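## Task

Use a trigger spray bottle to put exactly three complete trigger pulls of spray on the yellow sign on the cabinet door. A complete pull means pressing the trigger fully in and then letting it back out. Nearly all of the spray must land on the sign, which works best from roughly a hand's width away with the nozzle aimed at the sign's centre; landed spray appears as pale droplets. Any spray beyond three pulls, whether on the sign or the door, is penalized, and one whole surplus pull is a failure. Afterwards, set the bottle upright again in its original spot so it stands without the robot's help, then open the hand and pull the arm away. Nothing may be knocked or placed off the table.

## Robot and tools

Robot: a humanoid upper body on a stand past the table's -x edge (table edge at x = 0.18 m). Only the right arm and its five-finger hand are controlled. The right shoulder sits about 0.28 m above the pelvis, 0.14 m toward -y and 0.06 m toward +x; the hand point can be at most 0.59 m from it. The body may be slightly rotated or tilted relative to the table.

Scene frame (used in results): origin in the tabletop plane roughly under the pelvis, z = 0 is the table top, +z up, +x across the table away from the robot, -y is the robot's right. Results give end_effector_position in metres and end_effector_quat_wxyz; the printed position gets less accurate at long reach.

Hand point: a spot 0.05 m in front of the palm, where index pad meets thumb tip in a pinch. Its own axes: +z runs along straightened fingers, +y points out of the palm, +x runs across the palm toward the little finger. Straight fingers extend 0.06-0.07 m past it along +z. A wrist bracket on the little-finger side protrudes 0.03 m beyond the point along +y and 0.11 m across the palm, and can collide.

A row is 14 numbers, each in [-1, 1], in this order: dx, dy, dz, rx, ry, rz, little, ring, middle, index, thumb_bend, thumb_turn, force_limit, speed. The first six are an offset, not a pose: a displacement and rotation vector expressed in the hand point's own axes, scaled so 1.0 = 0.6 m or 180 degrees. The reference is the hand point pose in the most recent result that reported it (before any such result in a scene, or for a second call within one reply, the reference is wherever the arm is when the action begins). Every row is counted from that same reference, not from the row before, so all zeros commands a return to the reference. Finger values are absolute targets: +1 straight/open, -1 curled into the palm. thumb_bend: +1 straight, -1 fully bent. thumb_turn: +1 beside the palm, -1 across in front of it. A pinch is roughly index -0.22, thumb_bend -0.75, thumb_turn -0.57. force_limit maps linearly from about 0 N (-1) to 10 N (+1) fingertip force for closing (15 N for both thumb motors); it never limits opening. speed maps from nearly zero (-1) to full (+1); full travel at full speed takes 0.6 s. For gentle grips close at speed -0.9 or lower, since fast fingers overshoot the limit.

Tools:
- execute_actions {actions, pictures}: actions is an empty list (just report state), or a single item. With rows: a list of 1-15 rows plus steps (1-15, default 15, each 1/30 s); each row covers one step and the final row repeats. Without rows: {steps: n} up to 300, a pause counted from the previous result (time spent replying counts toward it). pictures toggles camera images.
- move {target, speed}: target is one 14-number row (same offset rules); the hand point follows a straight path toward it at up to speed m/s (0.002-0.5, default 0.25; rotation capped at twice that in rad/s). Path lasts 0.5-10 s and is cut at 10 s. It does not avoid obstacles, and faster moves or targets set deeper past contact press harder. Its result adds a move: line (done, off_target, moving, held, fault) plus limits (paced = pose clipped; held = some steps blocked, after which the arm may jump faster) and the distance left to target.
- wait {seconds}: 0-10 s of idle simulation.
- zoom_image {camera, region}: camera is cam_high (504x504) or cam_wrist (616x616, fisheye); region [x0, y0, x1, y1] in pixels from the top-left, at most 504x504.
- show_instructions: shows reference images.
- finished_scene {scene}: ends scene 1 or 2 irreversibly and reports success.

Motion: each step, the commanded pose is clipped to 70 mm and 16 degrees from the measured pose; position wins over orientation when both cannot be met. Joints move at most 2.4 rad/s. After an action ends the arm only reaches the last clipped pose, so distant goals need follow-up commands; check the reported pose. The simulation keeps running while the operator is composing a reply, and fingers still in motion keep going.

Result lines: HELD marks steps where the clearance check withheld part of the row; "pose unreachable" means the check altered or blocked it. "Hand target" shows where the controller is steering. hand_measured, hand_stopped_by (moving, target, force, stalled, fault) and hand_load_n list six values in motor order; a lost grip shows as loads near zero. Locked fingers hold at least 15 N. To grip harder raise force_limit and send a target further closed than measured; to loosen send one more open.

Grasping the bottle: turn the thumb in front of the palm before reaching; the hand can wrap objects 0.035-0.08 m wide with the centre on the wrist side of the hand point. The index finger can then work the trigger: a full pull is index curled fully, then opened again.

Avoid: joint torque beyond limits (23 N m for shoulder and elbow joints and wrist roll, 4.6 N m for wrist pitch and yaw, held weight included), which freezes the arm 10 s; long heavy holding (MOTOR HOT from 90 C, arm drops at 120 C); drops, slips, slams, hard pushes, and anything falling off the table. Joint ranges: shoulder pitch -1.6 to 0.5, roll -1.6 to 0, yaw +/-1.3, elbow -1.047 to 2.094, wrist roll +/-1.972, wrist pitch and yaw +/-1.614 rad.

Each tool is called after ">>>" as a command line: name --argument value for each argument, lists and objects as JSON in quotes; but a table of rows of numbers goes row by row, as --pt "numbers of a row", without its own name.

Reference images:

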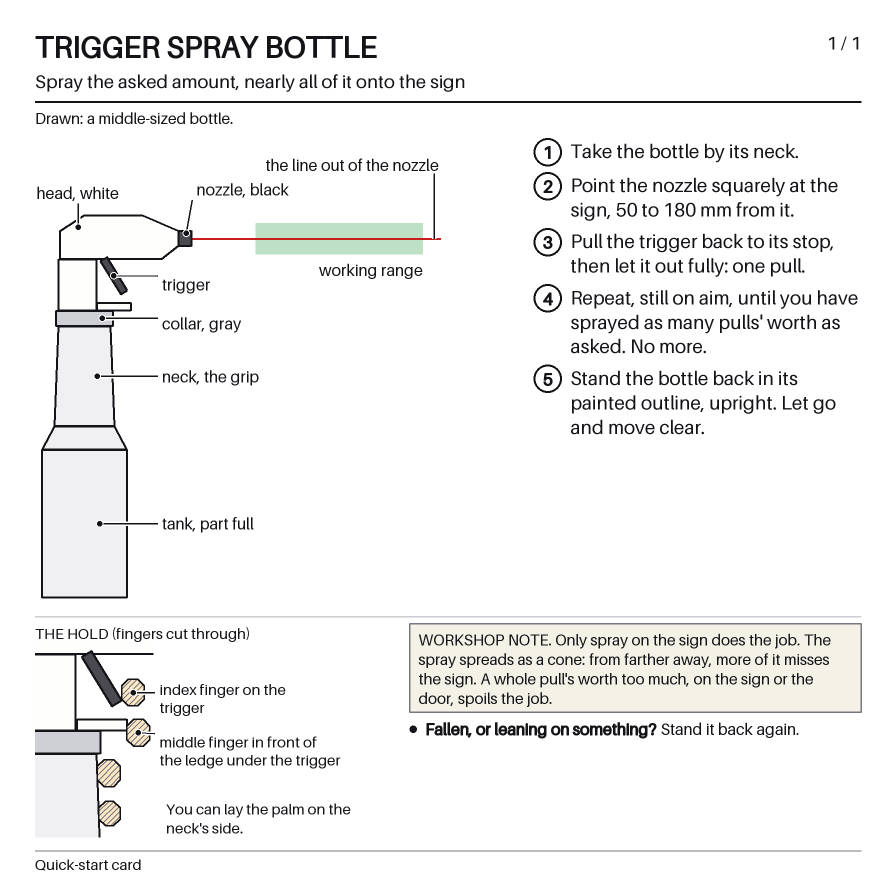

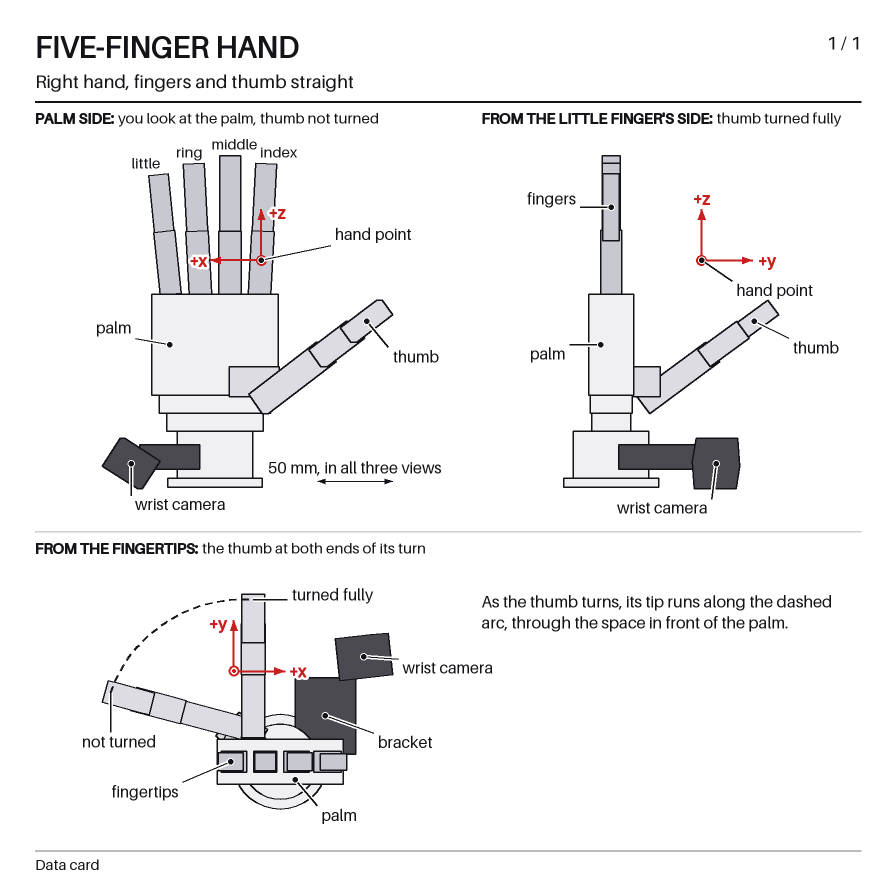

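## Session

>>> execute_actions --actions '[]'

Scene clock: 0.00 s of 6300.00 s.
end_effector_position=(+0.2207, -0.3894, +0.1548) hand_measured=(+1.000, +1.000, +1.000, +1.000, +1.000, +1.000) hand_load_n=(+0.0, +0.0, +0.0, +0.0, +0.0, +0.0) hand_stopped_by=(target, target, target, target, target, target) hand_force_limit=0.00 hand_speed=-0.80 end_effector_quat_wxyz=(-0.109, +0.835, -0.422, +0.336)
Joint positions: [ 0.394 -1.051 -0.826 -0.079 -0.937 -0.875  0.66 ]
Joint velocities: [-0.006 -0.015  0.011 -0.005  0.     0.     0.   ]
Joint torques (N m, as the arm reports them, + toward a larger angle): no reading
Hand target: +0.221, -0.389, +0.155; -0.109, +0.835, -0.422, +0.336

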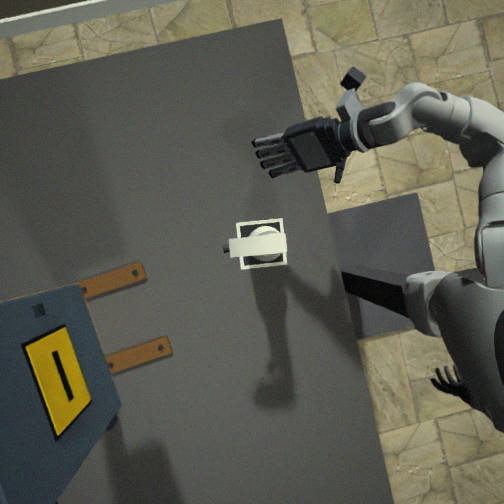

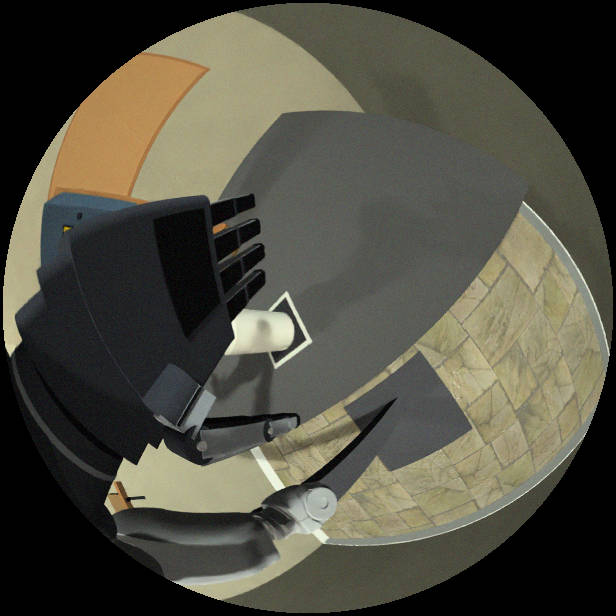

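>>> zoom_image --camera "cam_high" --region '[200, 190, 320, 310]'

>>> zoom_image --camera "cam_high" --region '[0, 250, 200, 450]'

Region (200, 190, 320, 310) of cam_high's 504x504 image, scaled by 4.200, with more detail than that image has.

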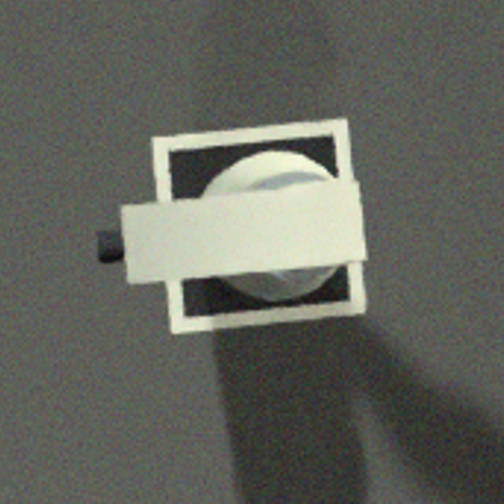

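Region (0, 250, 200, 450) of cam_high's 504x504 image, scaled by 2.520, with more detail than that image has.

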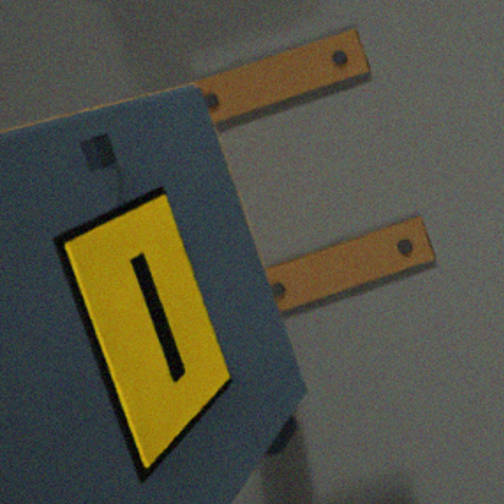

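>>> move --target '[0.0637, -0.1827, -0.0466, 0.309, -0.140, 0.691, 1, 1, 1, 1, 1, -1, 0, 0]'

Scene clock: 125.23 s of 6300.00 s.
end_effector_position=(+0.2905, -0.3431, +0.2421) hand_measured=(+1.000, +1.000, +1.000, +1.000, +1.000, -1.000) hand_load_n=(+0.0, +0.0, +0.0, +0.0, +0.0, +0.0) hand_stopped_by=(target, target, target, target, target, target) hand_force_limit=0.00 hand_speed=0.00 end_effector_quat_wxyz=(+0.700, +0.037, +0.712, -0.033)
Joint positions: [ 0.256 -0.576 -0.595  0.25   0.784 -0.277  0.668]
Joint velocities: [-0.006  0.    -0.003 -0.006 -0.008  0.004 -0.001]
Joint torques (N m, as the arm reports them, + toward a larger angle): [ 0.54 -2.64 -2.86 -0.49  0.93 -0.56 -0.13]
Hand target: +0.290, -0.344, +0.242; +0.700, +0.040, +0.712, -0.033
Off the commanded pose: 0.007 m, 2 deg.
After step 90, 117.00 s passed at rest.
move: off_target
camera_calibration (this result's frames):
cam_wrist: T_world_to_cam=[[0.256324, 0.966369, 0.0206962, 0.251119], [-0.494918, 0.112822, 0.861584, -0.0243833], [0.830273, -0.231088, 0.507193, -0.324573], [0, 0, 0, 1]] pos_world=[0.193049, -0.314928, 0.180432]

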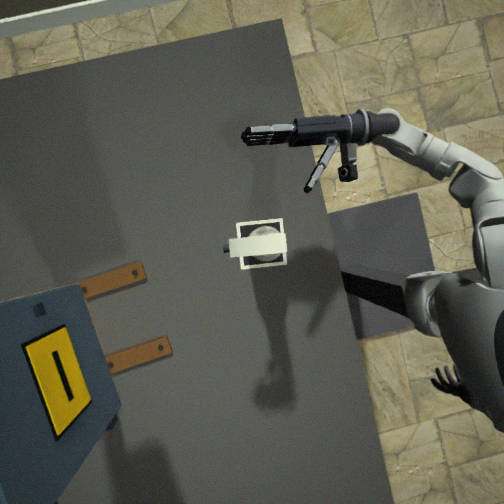

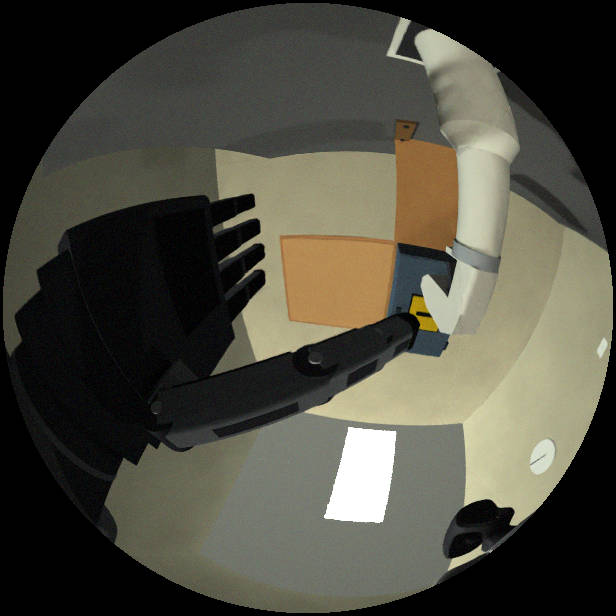

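>>> move --target '[0.028, 0.15, 0.075, 0, 0, 0, 1, 1, 1, 1, 1, -1, 0, 0]' --speed 0.15

Scene clock: 159.93 s of 6300.00 s.
end_effector_position=(+0.3448, -0.2581, +0.2275) hand_measured=(+1.000, +1.000, +1.000, +1.000, +1.000, -1.000) hand_load_n=(+0.0, +0.0, +0.0, +0.0, +0.0, +0.0) hand_stopped_by=(target, target, target, target, target, target) hand_force_limit=0.00 hand_speed=0.00 end_effector_quat_wxyz=(+0.703, +0.034, +0.709, -0.035)
Joint positions: [ 0.17  -0.412 -0.337 -0.038  0.525 -0.215  0.277]
Joint velocities: [-0.008 -0.002 -0.006  0.011  0.     0.    -0.01 ]
Joint torques (N m, as the arm reports them, + toward a larger angle): [-0.73 -1.91 -2.1  -0.69  0.57 -0.64 -0.17]
Hand target: +0.345, -0.258, +0.227; +0.702, +0.033, +0.711, -0.037
Off the commanded pose: 0.003 m, 1 deg.
After step 90, 30.67 s passed at rest.
move: done
camera_calibration (this result's frames):
cam_wrist: T_world_to_cam=[[0.254647, 0.9669, 0.0160789, 0.157123], [-0.501793, 0.117904, 0.856915, 0.0100921], [0.826655, -0.226279, 0.515208, -0.341906], [0, 0, 0, 1]] pos_world=[0.247692, -0.230478, 0.164978]

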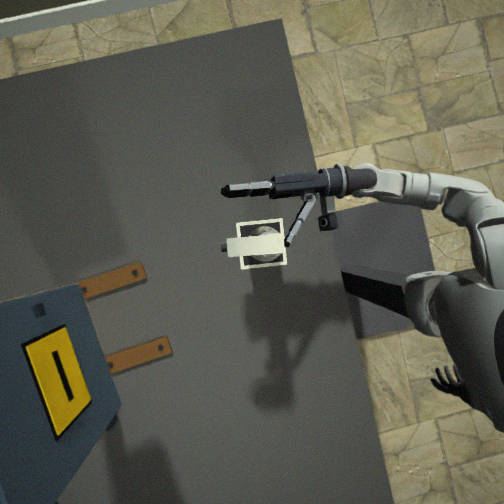

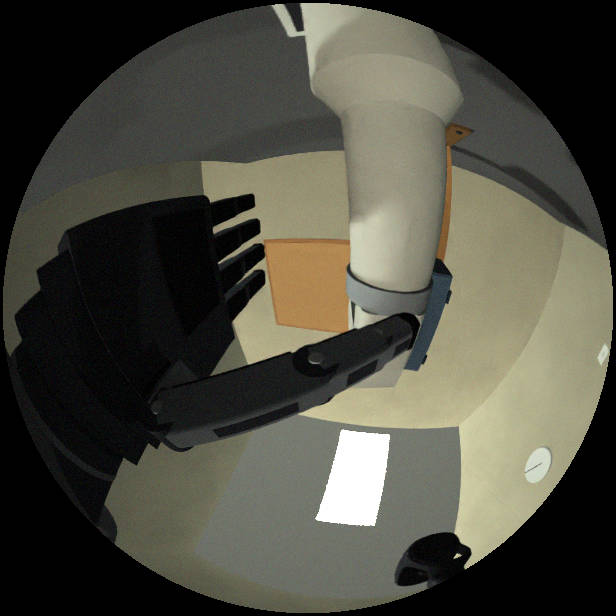

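>>> move --target '[0, 0.075, 0.0, 0, 0, 0, 1, 1, 1, 1, 1, -1, 0, 0]' --speed 0.08

Scene clock: 165.77 s of 6300.00 s.
end_effector_position=(+0.3497, -0.2131, +0.2292) hand_measured=(+1.000, +1.000, +1.000, +1.000, +1.000, -1.000) hand_load_n=(+0.0, +0.0, +0.0, +0.0, +0.0, +0.0) hand_stopped_by=(target, target, target, target, target, target) hand_force_limit=0.00 hand_speed=0.00 end_effector_quat_wxyz=(+0.706, +0.034, +0.707, -0.034)
Joint positions: [ 0.194 -0.32  -0.213 -0.2    0.401 -0.171  0.122]
Joint velocities: [-0.002 -0.008  0.     0.    -0.009  0.    -0.007]
Joint torques (N m, as the arm reports them, + toward a larger angle): [-0.57 -1.2  -1.68 -1.02  0.54 -0.7  -0.11]
Hand target: +0.349, -0.213, +0.228; +0.704, +0.033, +0.708, -0.035
Off the commanded pose: 0.002 m, 0 deg.
After step 90, 1.97 s passed at rest.
move: done
camera_calibration (this result's frames):
cam_wrist: T_world_to_cam=[[0.253408, 0.967168, 0.0192529, 0.112146], [-0.507585, 0.115997, 0.853757, 0.00823918], [0.823493, -0.226121, 0.520315, -0.336735], [0, 0, 0, 1]] pos_world=[0.253063, -0.185562, 0.166015]

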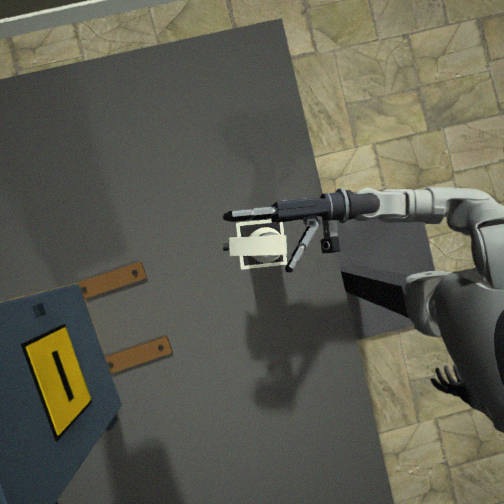

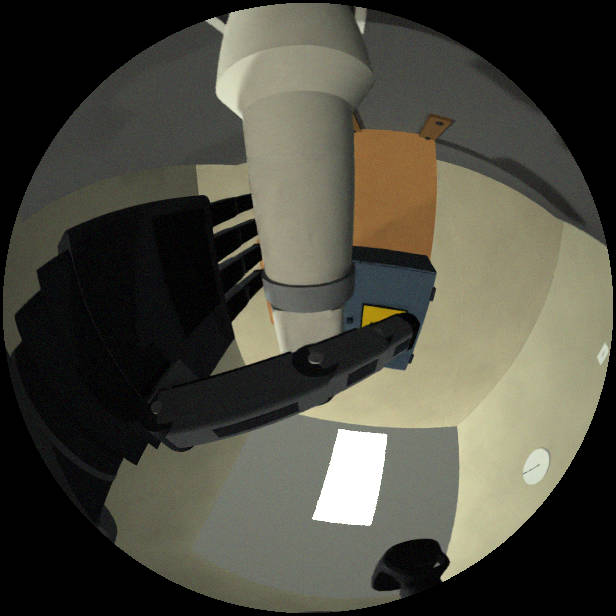

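>>> zoom_image --camera "cam_high" --region '[210, 180, 360, 290]'

Region (210, 180, 360, 290) of cam_high's 504x504 image, scaled by 3.360, with more detail than that image has; it fills the top 370 rows of this view, and the rest is white.

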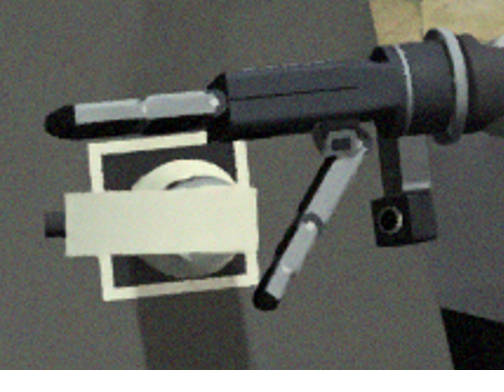

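>>> move --target '[-0.01, 0.035, 0.006, 0, 0, 0, 1, 1, 1, 1, 1, -1, 0, 0]' --speed 0.05

>>> zoom_image --camera "cam_high" --region '[210, 180, 360, 290]'

Scene clock: 197.60 s of 6300.00 s.
end_effector_position=(+0.3550, -0.1937, +0.2357) hand_measured=(+1.000, +1.000, +1.000, +1.000, +1.000, -1.000) hand_load_n=(+0.0, +0.0, +0.0, +0.0, +0.0, +0.0) hand_stopped_by=(target, target, target, target, target, target) hand_force_limit=0.00 hand_speed=0.00 end_effector_quat_wxyz=(+0.706, +0.035, +0.706, -0.034)
Joint positions: [ 0.19  -0.296 -0.152 -0.289  0.352 -0.11   0.038]
Joint velocities: [ 0.011  0.005 -0.003 -0.006 -0.015  0.    -0.005]
Joint torques (N m, as the arm reports them, + toward a larger angle): [-1.06 -1.   -1.39 -1.    0.45 -0.68 -0.1 ]
Hand target: +0.355, -0.193, +0.236; +0.706, +0.034, +0.707, -0.034
Off the commanded pose: 0.001 m, 0 deg.
After step 90, 28.07 s passed at rest.
move: done
camera_calibration (this result's frames):
cam_wrist: T_world_to_cam=[[0.254766, 0.966791, 0.0202317, 0.0911027], [-0.508819, 0.116232, 0.852991, 0.00376767], [0.822313, -0.227607, 0.521533, -0.340172], [0, 0, 0, 1]] pos_world=[0.258435, -0.165941, 0.172354]

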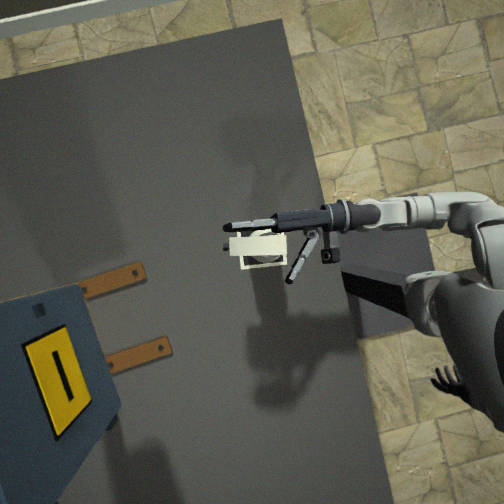

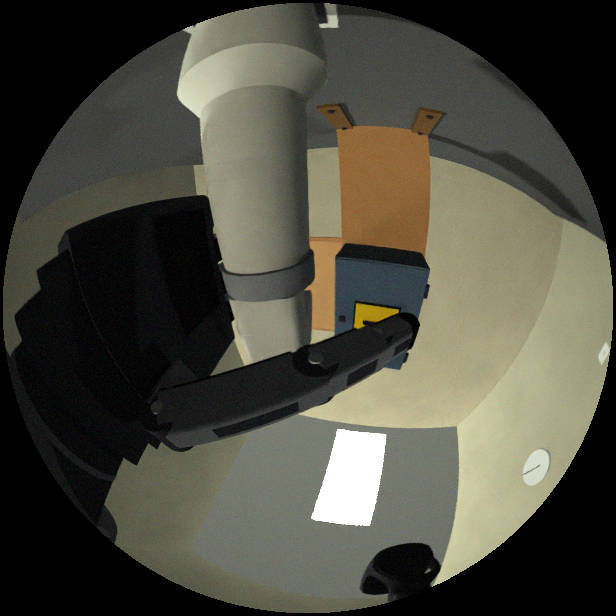

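Region (210, 180, 360, 290) of cam_high's 504x504 image, scaled by 3.360, with more detail than that image has; it fills the top 370 rows of this view, and the rest is white.

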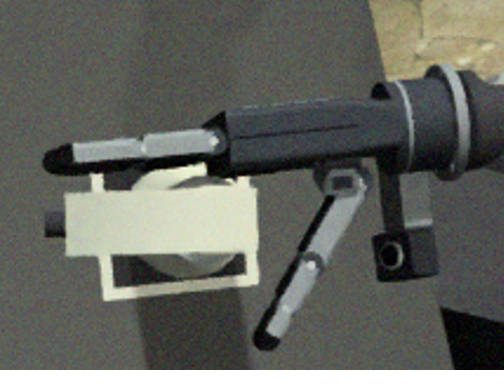

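>>> move --target '[0, 0.003, 0.02, 0, 0, 0, 1, 1, 1, 1, 1, -1, 0, 0]' --speed 0.05

>>> execute_actions --actions '[{"rows": [[0,0,0,0,0,0,-1,-1,-1,1,-1,-1,0.2,-0.5]], "steps": 15}]'

>>> wait --seconds 2

Scene clock: 203.37 s of 6300.00 s.
end_effector_position=(+0.3665, -0.1947, +0.2372) hand_measured=(+1.000, +1.000, +1.000, +1.000, +1.000, -1.000) hand_load_n=(+0.0, +0.0, +0.0, +0.0, +0.0, +0.0) hand_stopped_by=(target, target, target, target, target, target) hand_force_limit=0.00 hand_speed=0.00 end_effector_quat_wxyz=(+0.707, +0.037, +0.705, -0.035)
Joint positions: [ 0.134 -0.302 -0.151 -0.261  0.352 -0.086  0.026]
Joint velocities: [ 0.003  0.003  0.    -0.009  0.006  0.     0.   ]
Joint torques (N m, as the arm reports them, + toward a larger angle): [-1.47 -1.24 -1.44 -0.77  0.4  -0.68  0.  ]
Hand target: +0.367, -0.194, +0.236; +0.706, +0.035, +0.706, -0.035
Off the commanded pose: 0.002 m, 0 deg.
After step 90, 2.03 s passed at rest.
move: done
camera_calibration (this result's frames):
cam_wrist: T_world_to_cam=[[0.258415, 0.965755, 0.0232101, 0.086842], [-0.511824, 0.116497, 0.851155, 0.00998459], [0.819303, -0.231831, 0.524401, -0.351102], [0, 0, 0, 1]] pos_world=[0.270328, -0.166428, 0.173604]

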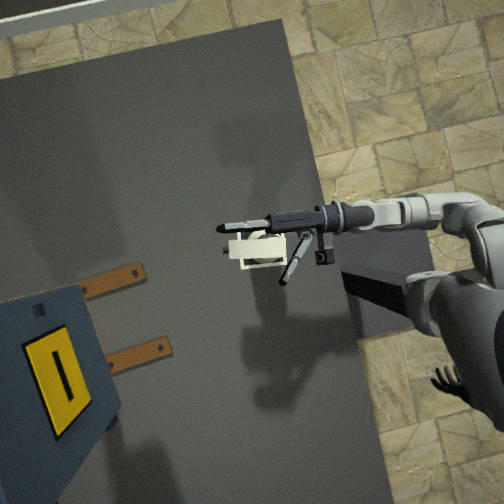

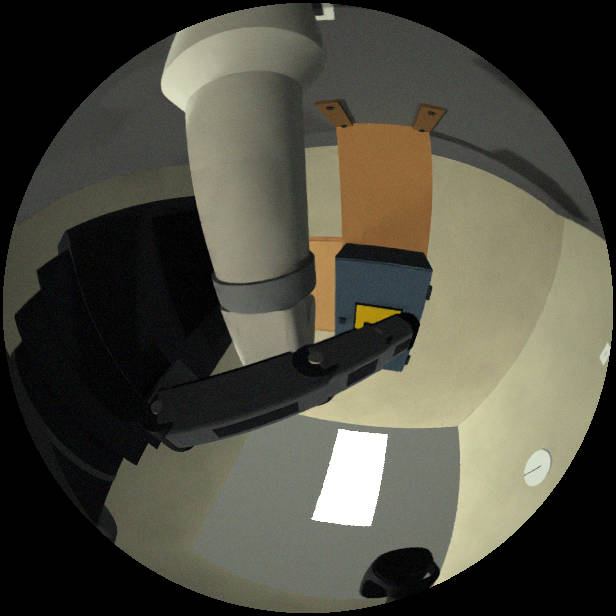

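Scene clock: 203.87 s of 6300.00 s.
end_effector_position=(+0.3665, -0.1948, +0.2373) hand_measured=(+0.670, +0.670, +0.670, +1.000, +0.792, -1.000) hand_load_n=(+0.0, +0.0, +0.0, +0.0, +0.0, +0.0) hand_stopped_by=(moving, moving, moving, target, moving, target) hand_force_limit=0.20 hand_speed=-0.50 end_effector_quat_wxyz=(+0.707, +0.037, +0.705, -0.035)
Joint positions: [ 0.134 -0.302 -0.151 -0.261  0.352 -0.086  0.025]
Joint velocities: [-0.003 -0.002  0.005  0.005  0.002  0.     0.   ]
Joint torques (N m, as the arm reports them, + toward a larger angle): [-1.23 -1.06 -1.6  -0.92  0.55 -0.76  0.01]
Hand target: +0.366, -0.195, +0.237; +0.707, +0.037, +0.705, -0.035
Off the commanded pose: 0.000 m, 0 deg.
Steps of this call (steps 1 to 15: all 15 steps of this action). Readings (end_effector_position | what the end effector reports):
1: (+0.3665, -0.1947, +0.2372) | hand_measured=(+1.000, +1.000, +1.000, +1.000, +1.000, -1.000) hand_load_n=(+0.0, +0.0, +0.0, +0.0, +0.0, +0.0) hand_stopped_by=(moving, moving, moving, target, moving, target) hand_force_limit=0.20 hand_speed=-0.50
2: (+0.3665, -0.1947, +0.2372) | hand_measured=(+1.000, +1.000, +1.000, +1.000, +1.000, -1.000) hand_load_n=(+0.0, +0.0, +0.0, +0.0, +0.0, +0.0) hand_stopped_by=(moving, moving, moving, target, moving, target) hand_force_limit=0.20 hand_speed=-0.50
4: (+0.3665, -0.1947, +0.2373) | hand_measured=(+0.976, +0.976, +0.976, +1.000, +0.984, -1.000) hand_load_n=(+0.0, +0.0, +0.0, +0.0, +0.0, +0.0) hand_stopped_by=(moving, moving, moving, target, moving, target) hand_force_limit=0.20 hand_speed=-0.50
8: (+0.3665, -0.1947, +0.2373) | hand_measured=(+0.864, +0.864, +0.864, +1.000, +0.914, -1.000) hand_load_n=(+0.0, +0.0, +0.0, +0.0, +0.0, +0.0) hand_stopped_by=(moving, moving, moving, target, moving, target) hand_force_limit=0.20 hand_speed=-0.50
15: the state above
camera_calibration (this result's frames):
cam_wrist: T_world_to_cam=[[0.258923, 0.965619, 0.0232003, 0.0867294], [-0.511762, 0.116775, 0.851154, 0.010038], [0.819182, -0.232256, 0.524403, -0.351182], [0, 0, 0, 1]] pos_world=[0.270363, -0.166484, 0.173605]

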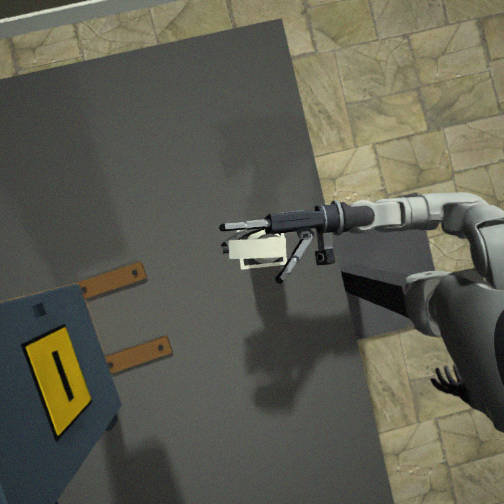

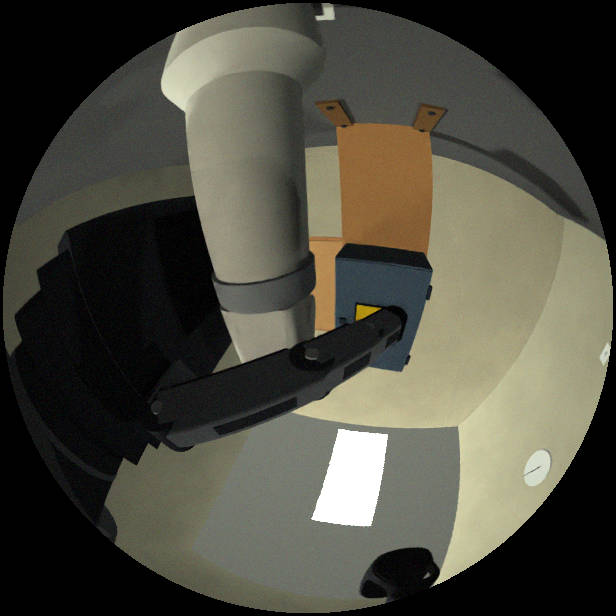

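Scene clock: 205.87 s of 6300.00 s.
end_effector_position=(+0.3666, -0.1950, +0.2370) hand_measured=(-0.606, -0.574, -0.216, +1.000, +0.124, -1.000) hand_load_n=(+1.5, +6.5, +5.5, +0.0, +8.5, +8.0) hand_stopped_by=(force, force, force, target, force, target) hand_force_limit=0.20 hand_speed=-0.50 end_effector_quat_wxyz=(+0.707, +0.037, +0.705, -0.035)
Joint positions: [ 0.133 -0.303 -0.152 -0.26   0.352 -0.085  0.025]
Joint velocities: [ 0.005 -0.009  0.002 -0.006 -0.005  0.     0.   ]
Joint torques (N m, as the arm reports them, + toward a larger angle): [-1.19 -1.1  -1.61 -0.97  0.62 -0.79  0.02]
Hand target: +0.366, -0.195, +0.237; +0.707, +0.037, +0.705, -0.035
Off the commanded pose: 0.000 m, 0 deg.
Steps of this call (steps 1 to 60: nothing new was sent). Readings (end_effector_position | what the end effector reports):
1: (+0.3665, -0.1948, +0.2373) | hand_measured=(+0.642, +0.642, +0.642, +1.000, +0.774, -1.000) hand_load_n=(+0.0, +0.0, +0.0, +0.0, +0.0, +0.0) hand_stopped_by=(moving, moving, moving, target, moving, target) hand_force_limit=0.20 hand_speed=-0.50
2: (+0.3665, -0.1948, +0.2373) | hand_measured=(+0.614, +0.614, +0.614, +1.000, +0.756, -1.000) hand_load_n=(+0.0, +0.0, +0.0, +0.0, +0.0, +0.0) hand_stopped_by=(moving, moving, moving, target, moving, target) hand_force_limit=0.20 hand_speed=-0.50
4: (+0.3665, -0.1948, +0.2373) | hand_measured=(+0.558, +0.558, +0.558, +1.000, +0.720, -1.000) hand_load_n=(+0.0, +0.0, +0.0, +0.0, +0.0, +0.0) hand_stopped_by=(moving, moving, moving, target, moving, target) hand_force_limit=0.20 hand_speed=-0.50
8: (+0.3665, -0.1948, +0.2372) | hand_measured=(+0.448, +0.448, +0.448, +1.000, +0.650, -1.000) hand_load_n=(+0.0, +0.0, +0.0, +0.0, +0.0, +0.0) hand_stopped_by=(moving, moving, moving, target, moving, target) hand_force_limit=0.20 hand_speed=-0.50
60: the state above
camera_calibration (this result's frames):
cam_wrist: T_world_to_cam=[[0.259332, 0.965526, 0.0224886, 0.0869358], [-0.510881, 0.117383, 0.851599, 0.0100074], [0.819602, -0.232336, 0.52371, -0.351175], [0, 0, 0, 1]] pos_world=[0.270391, -0.166704, 0.173436]

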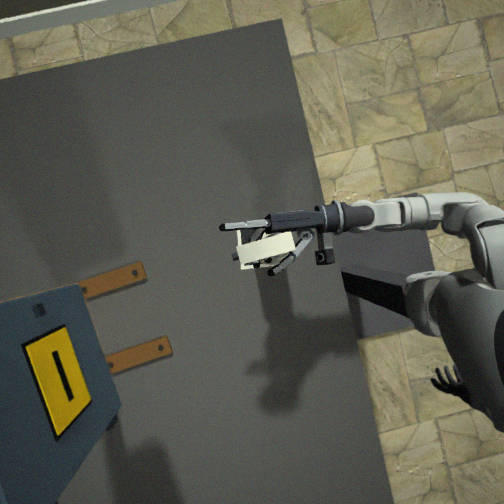

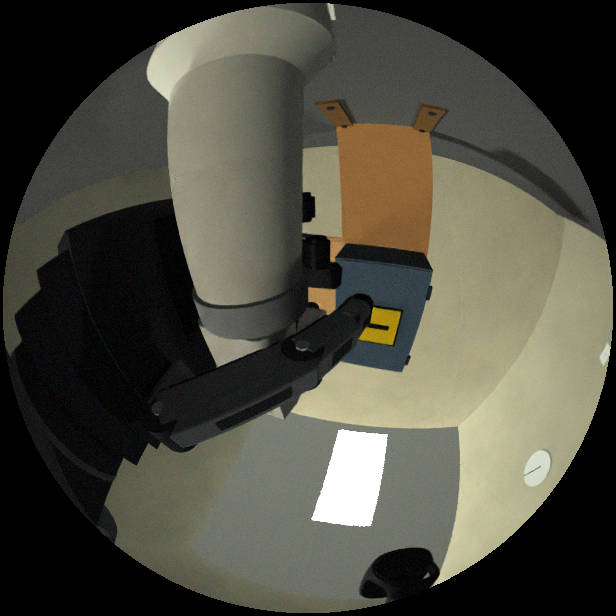

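>>> zoom_image --camera "cam_high" --region '[210, 180, 360, 290]'

Region (210, 180, 360, 290) of cam_high's 504x504 image, scaled by 3.360, with more detail than that image has; it fills the top 370 rows of this view, and the rest is white.

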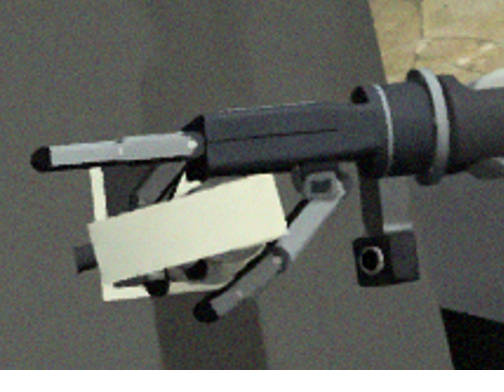

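>>> move --target '[-0.1, 0, 0, 0, 0, 0, -1, -1, -1, 1, -1, -1, 0.2, -0.5]' --speed 0.1

Scene clock: 218.27 s of 6300.00 s.
end_effector_position=(+0.3650, -0.1959, +0.2949) hand_measured=(-0.606, -0.574, -0.216, +1.000, +0.124, -1.000) hand_load_n=(+2.0, +6.5, +5.5, +0.0, +8.0, +7.5) hand_stopped_by=(force, force, force, target, force, target) hand_force_limit=0.20 hand_speed=-0.50 end_effector_quat_wxyz=(+0.706, +0.037, +0.707, -0.037)
Joint positions: [ 0.153 -0.411 -0.255 -0.628  0.504  0.273 -0.089]
Joint velocities: [ 0.     0.018 -0.009  0.003 -0.002  0.001  0.   ]
Joint torques (N m, as the arm reports them, + toward a larger angle): [-1.89 -1.41 -2.36 -1.38  0.69 -1.05 -0.06]
Hand target: +0.365, -0.196, +0.296; +0.706, +0.038, +0.706, -0.037
Off the commanded pose: 0.003 m, 0 deg.
After step 90, 8.37 s passed at rest.
move: done
camera_calibration (this result's frames):
cam_wrist: T_world_to_cam=[[0.261801, 0.964964, 0.0174408, 0.087387], [-0.507048, 0.122144, 0.853219, -0.040999], [0.821196, -0.232217, 0.521261, -0.380244], [0, 0, 0, 1]] pos_world=[0.268588, -0.167617, 0.231663]

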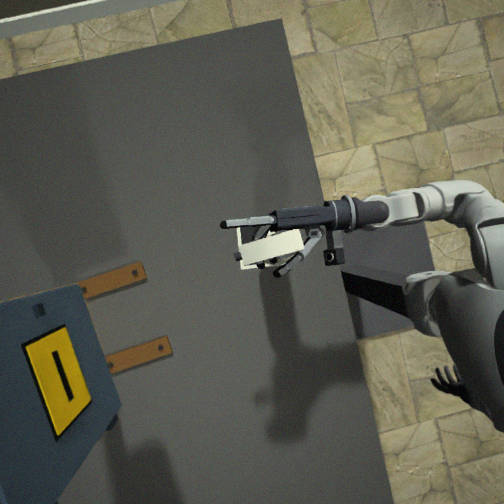

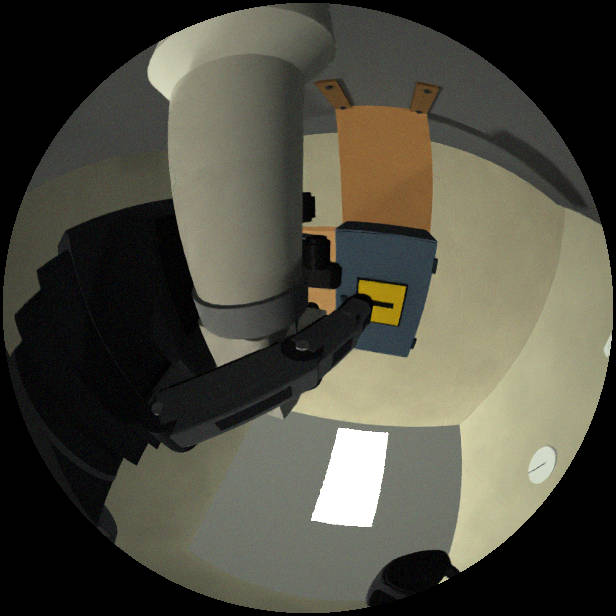

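>>> move --target '[-0.192, 0.178, 0.22, -0.017, 0, 0, -1, -1, -1, 1, -1, -1, 0.2, -0.5]' --speed 0.15

Scene clock: 236.60 s of 6300.00 s.
end_effector_position=(+0.5056, -0.1203, +0.4183) hand_measured=(-0.606, -0.574, -0.216, +1.000, +0.124, -1.000) hand_load_n=(+2.0, +6.5, +5.5, +0.0, +8.0, +7.5) hand_stopped_by=(force, force, force, target, force, target) hand_force_limit=0.20 hand_speed=-0.50 end_effector_quat_wxyz=(+0.712, +0.021, +0.701, -0.042)
Joint positions: [-0.94  -0.48  -0.037 -0.299  0.638  0.918 -0.503]
Joint velocities: [ 0.003  0.     0.026 -0.002 -0.009  0.     0.   ]
Joint torques (N m, as the arm reports them, + toward a larger angle): [-7.1  -1.41 -1.99 -0.53  0.29 -1.09 -0.04]
Hand target: +0.506, -0.121, +0.417; +0.711, +0.021, +0.701, -0.045
Off the commanded pose: 0.019 m, 3 deg.
After step 90, 13.47 s passed at rest.
move: off_target
camera_calibration (this result's frames):
cam_wrist: T_world_to_cam=[[0.246873, 0.969021, -0.00726129, -0.00615984], [-0.52146, 0.139158, 0.841852, -0.0700847], [0.816782, -0.204044, 0.53966, -0.544515], [0, 0, 0, 1]] pos_world=[0.409725, -0.095383, 0.35281]

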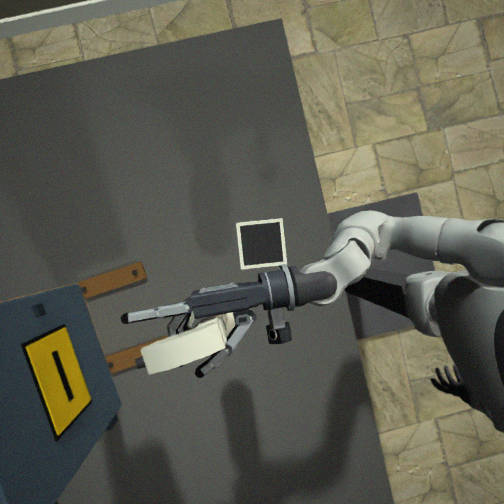

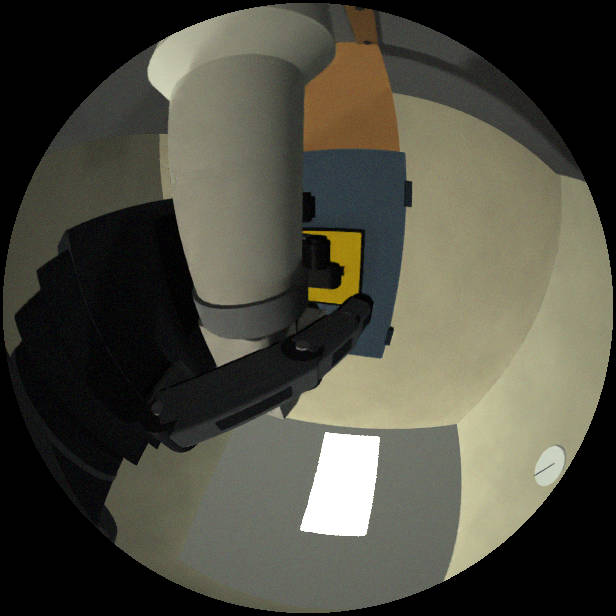

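>>> move --target '[0, -0.015, 0, 0, 0, 0, -0.95, -0.95, -0.95, 1, -0.95, -1, 0.7, -0.9]' --speed 0.05

Scene clock: 255.90 s of 6300.00 s.
end_effector_position=(+0.5048, -0.1283, +0.4186) hand_measured=(-0.632, -0.582, -0.230, +1.000, +0.070, -1.000) hand_load_n=(+7.0, +7.5, +8.5, +0.0, +12.5, +11.0) hand_stopped_by=(force, force, force, target, force, target) hand_force_limit=0.70 hand_speed=-0.90 end_effector_quat_wxyz=(+0.712, +0.020, +0.701, -0.043)
Joint positions: [-0.927 -0.5   -0.061 -0.299  0.638  0.918 -0.471]
Joint velocities: [-0.005 -0.002  0.012 -0.008  0.     0.     0.   ]
Joint torques (N m, as the arm reports them, + toward a larger angle): [-7.01 -1.48 -2.43 -0.67  0.41 -1.09  0.11]
Hand target: +0.505, -0.129, +0.418; +0.711, +0.021, +0.702, -0.042
Off the commanded pose: 0.001 m, 0 deg.
After step 90, 15.33 s passed at rest.
move: done
camera_calibration (this result's frames):
cam_wrist: T_world_to_cam=[[0.246711, 0.969048, -0.00887654, 0.00259928], [-0.521807, 0.140555, 0.841405, -0.0691041], [0.81661, -0.202952, 0.540333, -0.545722], [0, 0, 0, 1]] pos_world=[0.408941, -0.103561, 0.353039]

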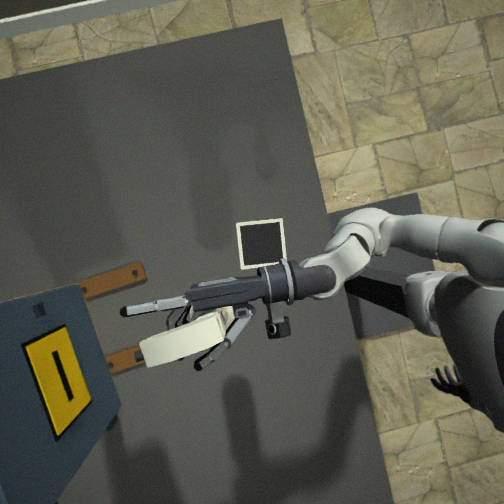

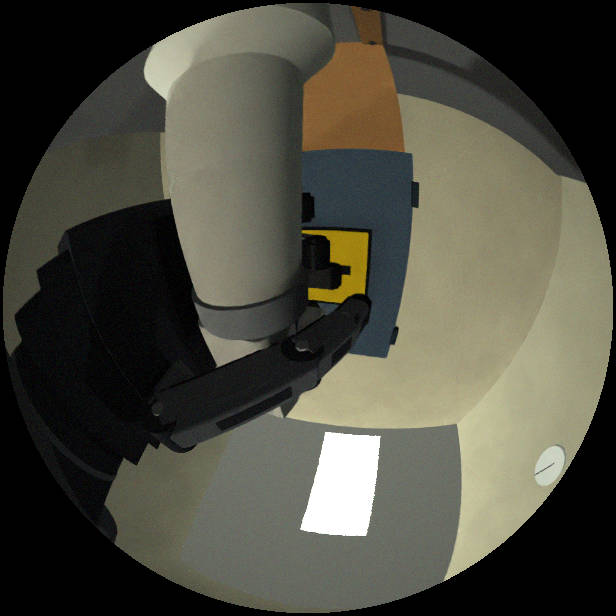

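Now the first pull.

>>> execute_actions --actions '[{"rows": [[0,0,0,0,0,0,-0.95,-0.95,-0.95,-1,-0.95,-1,1.0,-0.3]], "steps": 15}]'

>>> wait --seconds 1.5

Scene clock: 259.77 s of 6300.00 s.
end_effector_position=(+0.5048, -0.1283, +0.4186) hand_measured=(-0.632, -0.582, -0.230, +0.538, +0.070, -1.000) hand_load_n=(+7.0, +7.5, +8.5, +0.0, +12.5, +11.0) hand_stopped_by=(force, force, force, moving, force, target) hand_force_limit=1.00 hand_speed=-0.30 end_effector_quat_wxyz=(+0.712, +0.020, +0.701, -0.043)
Joint positions: [-0.927 -0.5   -0.061 -0.299  0.638  0.918 -0.471]
Joint velocities: [ 0.    -0.006  0.     0.002 -0.014  0.     0.   ]
Joint torques (N m, as the arm reports them, + toward a larger angle): [-7.16 -1.54 -2.28 -0.62  0.44 -1.04 -0.02]
Hand target: +0.505, -0.128, +0.419; +0.712, +0.020, +0.701, -0.043
Off the commanded pose: 0.000 m, 0 deg.
Steps of this call (steps 1 to 90: nothing new was sent; then 0.37 s passed at rest; steps 91 to 105: all 15 steps of this action). Readings (end_effector_position | what the end effector reports):
91: (+0.5048, -0.1283, +0.4186) | hand_measured=(-0.632, -0.582, -0.230, +1.000, +0.070, -1.000) hand_load_n=(+7.0, +7.5, +8.5, +0.0, +12.5, +11.0) hand_stopped_by=(force, force, force, moving, force, target) hand_force_limit=1.00 hand_speed=-0.30
92: (+0.5048, -0.1283, +0.4186) | hand_measured=(-0.632, -0.582, -0.230, +1.000, +0.070, -1.000) hand_load_n=(+7.0, +7.5, +8.5, +0.0, +12.5, +11.0) hand_stopped_by=(force, force, force, moving, force, target) hand_force_limit=1.00 hand_speed=-0.30
94: (+0.5048, -0.1283, +0.4186) | hand_measured=(-0.632, -0.582, -0.230, +0.966, +0.070, -1.000) hand_load_n=(+7.0, +7.5, +8.5, +0.0, +12.5, +11.0) hand_stopped_by=(force, force, force, moving, force, target) hand_force_limit=1.00 hand_speed=-0.30
98: (+0.5048, -0.1283, +0.4186) | hand_measured=(-0.632, -0.582, -0.230, +0.810, +0.070, -1.000) hand_load_n=(+7.0, +7.5, +8.5, +0.0, +12.5, +11.0) hand_stopped_by=(force, force, force, moving, force, target) hand_force_limit=1.00 hand_speed=-0.30
105: the state above
camera_calibration (this result's frames):
cam_wrist: T_world_to_cam=[[0.246696, 0.969052, -0.00885539, 0.00260147], [-0.521819, 0.140531, 0.841401, -0.069105], [0.816607, -0.20295, 0.540338, -0.545725], [0, 0, 0, 1]] pos_world=[0.40894, -0.103564, 0.353044]

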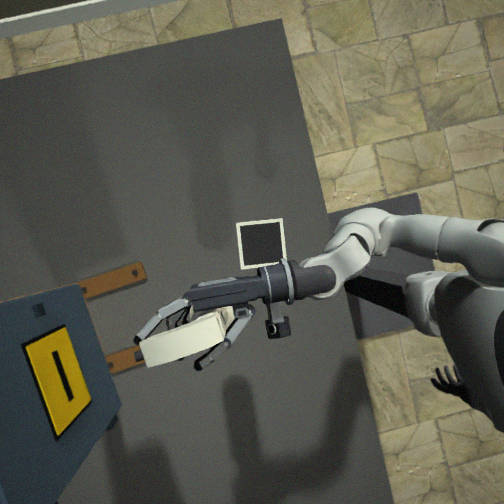

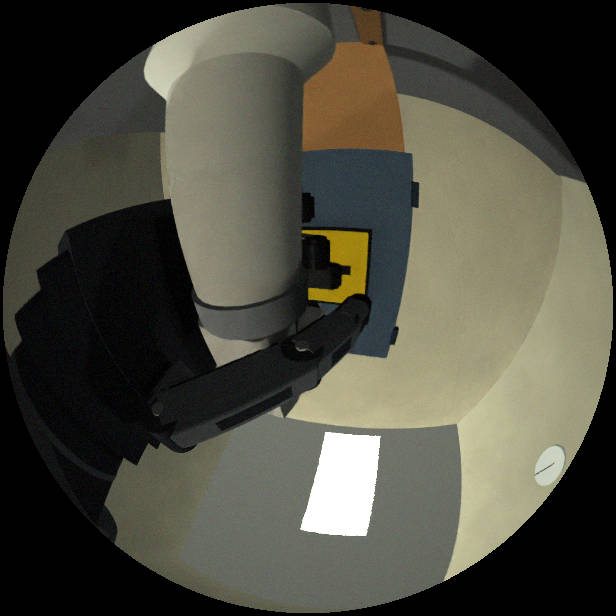

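Scene clock: 261.27 s of 6300.00 s.
end_effector_position=(+0.5048, -0.1283, +0.4186) hand_measured=(-0.632, -0.582, -0.230, -0.648, +0.072, -1.000) hand_load_n=(+8.0, +6.0, +6.0, +10.5, +12.0, +9.5) hand_stopped_by=(force, force, force, force, force, target) hand_force_limit=1.00 hand_speed=-0.30 end_effector_quat_wxyz=(+0.712, +0.020, +0.701, -0.043)
Joint positions: [-0.927 -0.5   -0.061 -0.299  0.638  0.918 -0.471]
Joint velocities: [ 0.    -0.003  0.002 -0.011 -0.002  0.     0.   ]
Joint torques (N m, as the arm reports them, + toward a larger angle): [-7.28 -1.54 -2.25 -0.64  0.42 -1.06 -0.01]
Hand target: +0.505, -0.128, +0.419; +0.712, +0.020, +0.701, -0.043
Off the commanded pose: 0.000 m, 0 deg.
Steps of this call (steps 1 to 45: nothing new was sent). Readings (end_effector_position | what the end effector reports):
1: (+0.5048, -0.1283, +0.4186) | hand_measured=(-0.632, -0.582, -0.230, +0.498, +0.070, -1.000) hand_load_n=(+7.0, +7.5, +8.5, +0.0, +12.5, +11.0) hand_stopped_by=(force, force, force, moving, force, target) hand_force_limit=1.00 hand_speed=-0.30
2: (+0.5048, -0.1283, +0.4186) | hand_measured=(-0.632, -0.582, -0.230, +0.460, +0.070, -1.000) hand_load_n=(+7.0, +7.5, +8.5, +0.0, +12.5, +11.0) hand_stopped_by=(force, force, force, moving, force, target) hand_force_limit=1.00 hand_speed=-0.30
4: (+0.5048, -0.1283, +0.4186) | hand_measured=(-0.632, -0.582, -0.230, +0.382, +0.070, -1.000) hand_load_n=(+7.0, +7.5, +8.5, +0.0, +12.5, +11.0) hand_stopped_by=(force, force, force, moving, force, target) hand_force_limit=1.00 hand_speed=-0.30
8: (+0.5048, -0.1283, +0.4186) | hand_measured=(-0.632, -0.582, -0.230, +0.226, +0.070, -1.000) hand_load_n=(+7.0, +7.5, +8.5, +0.0, +12.5, +11.0) hand_stopped_by=(force, force, force, moving, force, target) hand_force_limit=1.00 hand_speed=-0.30
45: the state above
camera_calibration (this result's frames):
cam_wrist: T_world_to_cam=[[0.246705, 0.969051, -0.00882024, 0.00258507], [-0.521867, 0.140517, 0.841374, -0.0690847], [0.816573, -0.202968, 0.540382, -0.545736], [0, 0, 0, 1]] pos_world=[0.408943, -0.103564, 0.353055]

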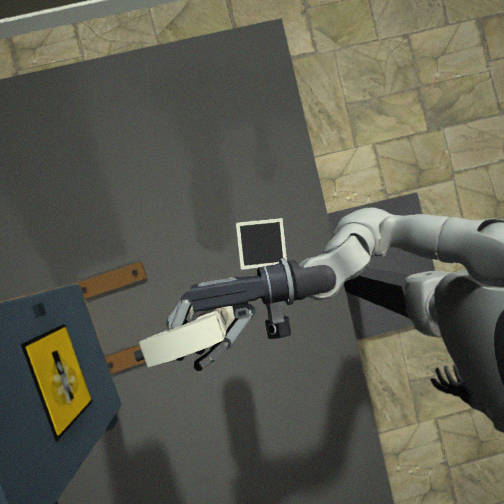

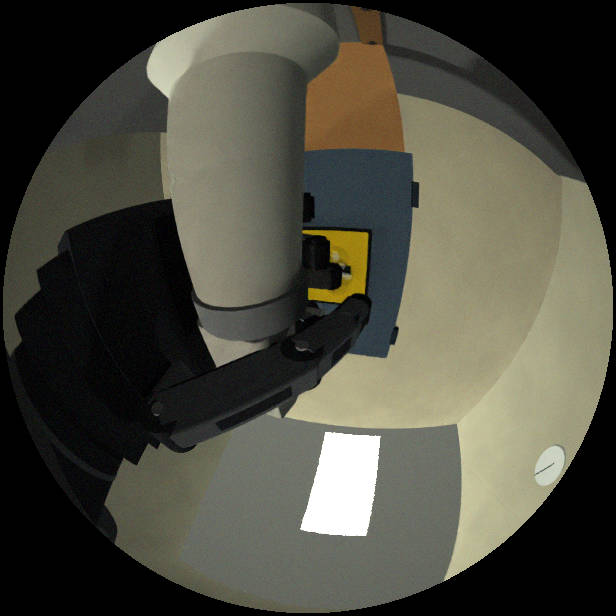

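>>> zoom_image --camera "cam_high" --region '[0, 300, 140, 440]'

>>> zoom_image --camera "cam_wrist" --region '[260, 200, 420, 360]'

Region (0, 300, 140, 440) of cam_high's 504x504 image, scaled by 3.600, with more detail than that image has.

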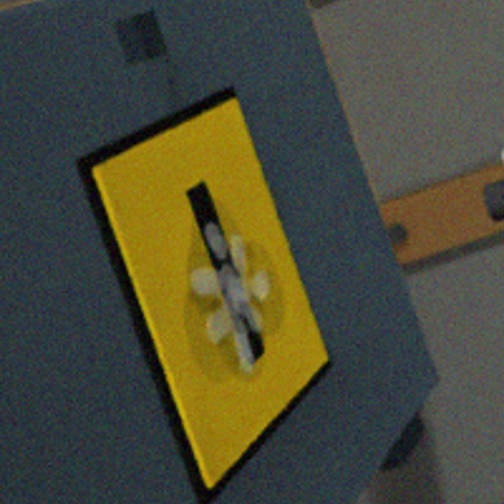

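Region (260, 200, 420, 360) of cam_wrist's 616x616 image, scaled by 3.150, with more detail than that image has.

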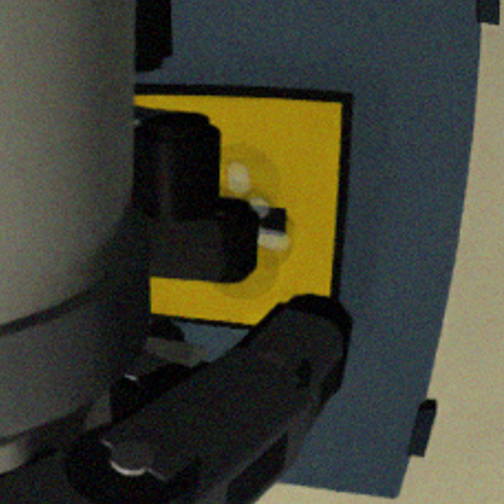

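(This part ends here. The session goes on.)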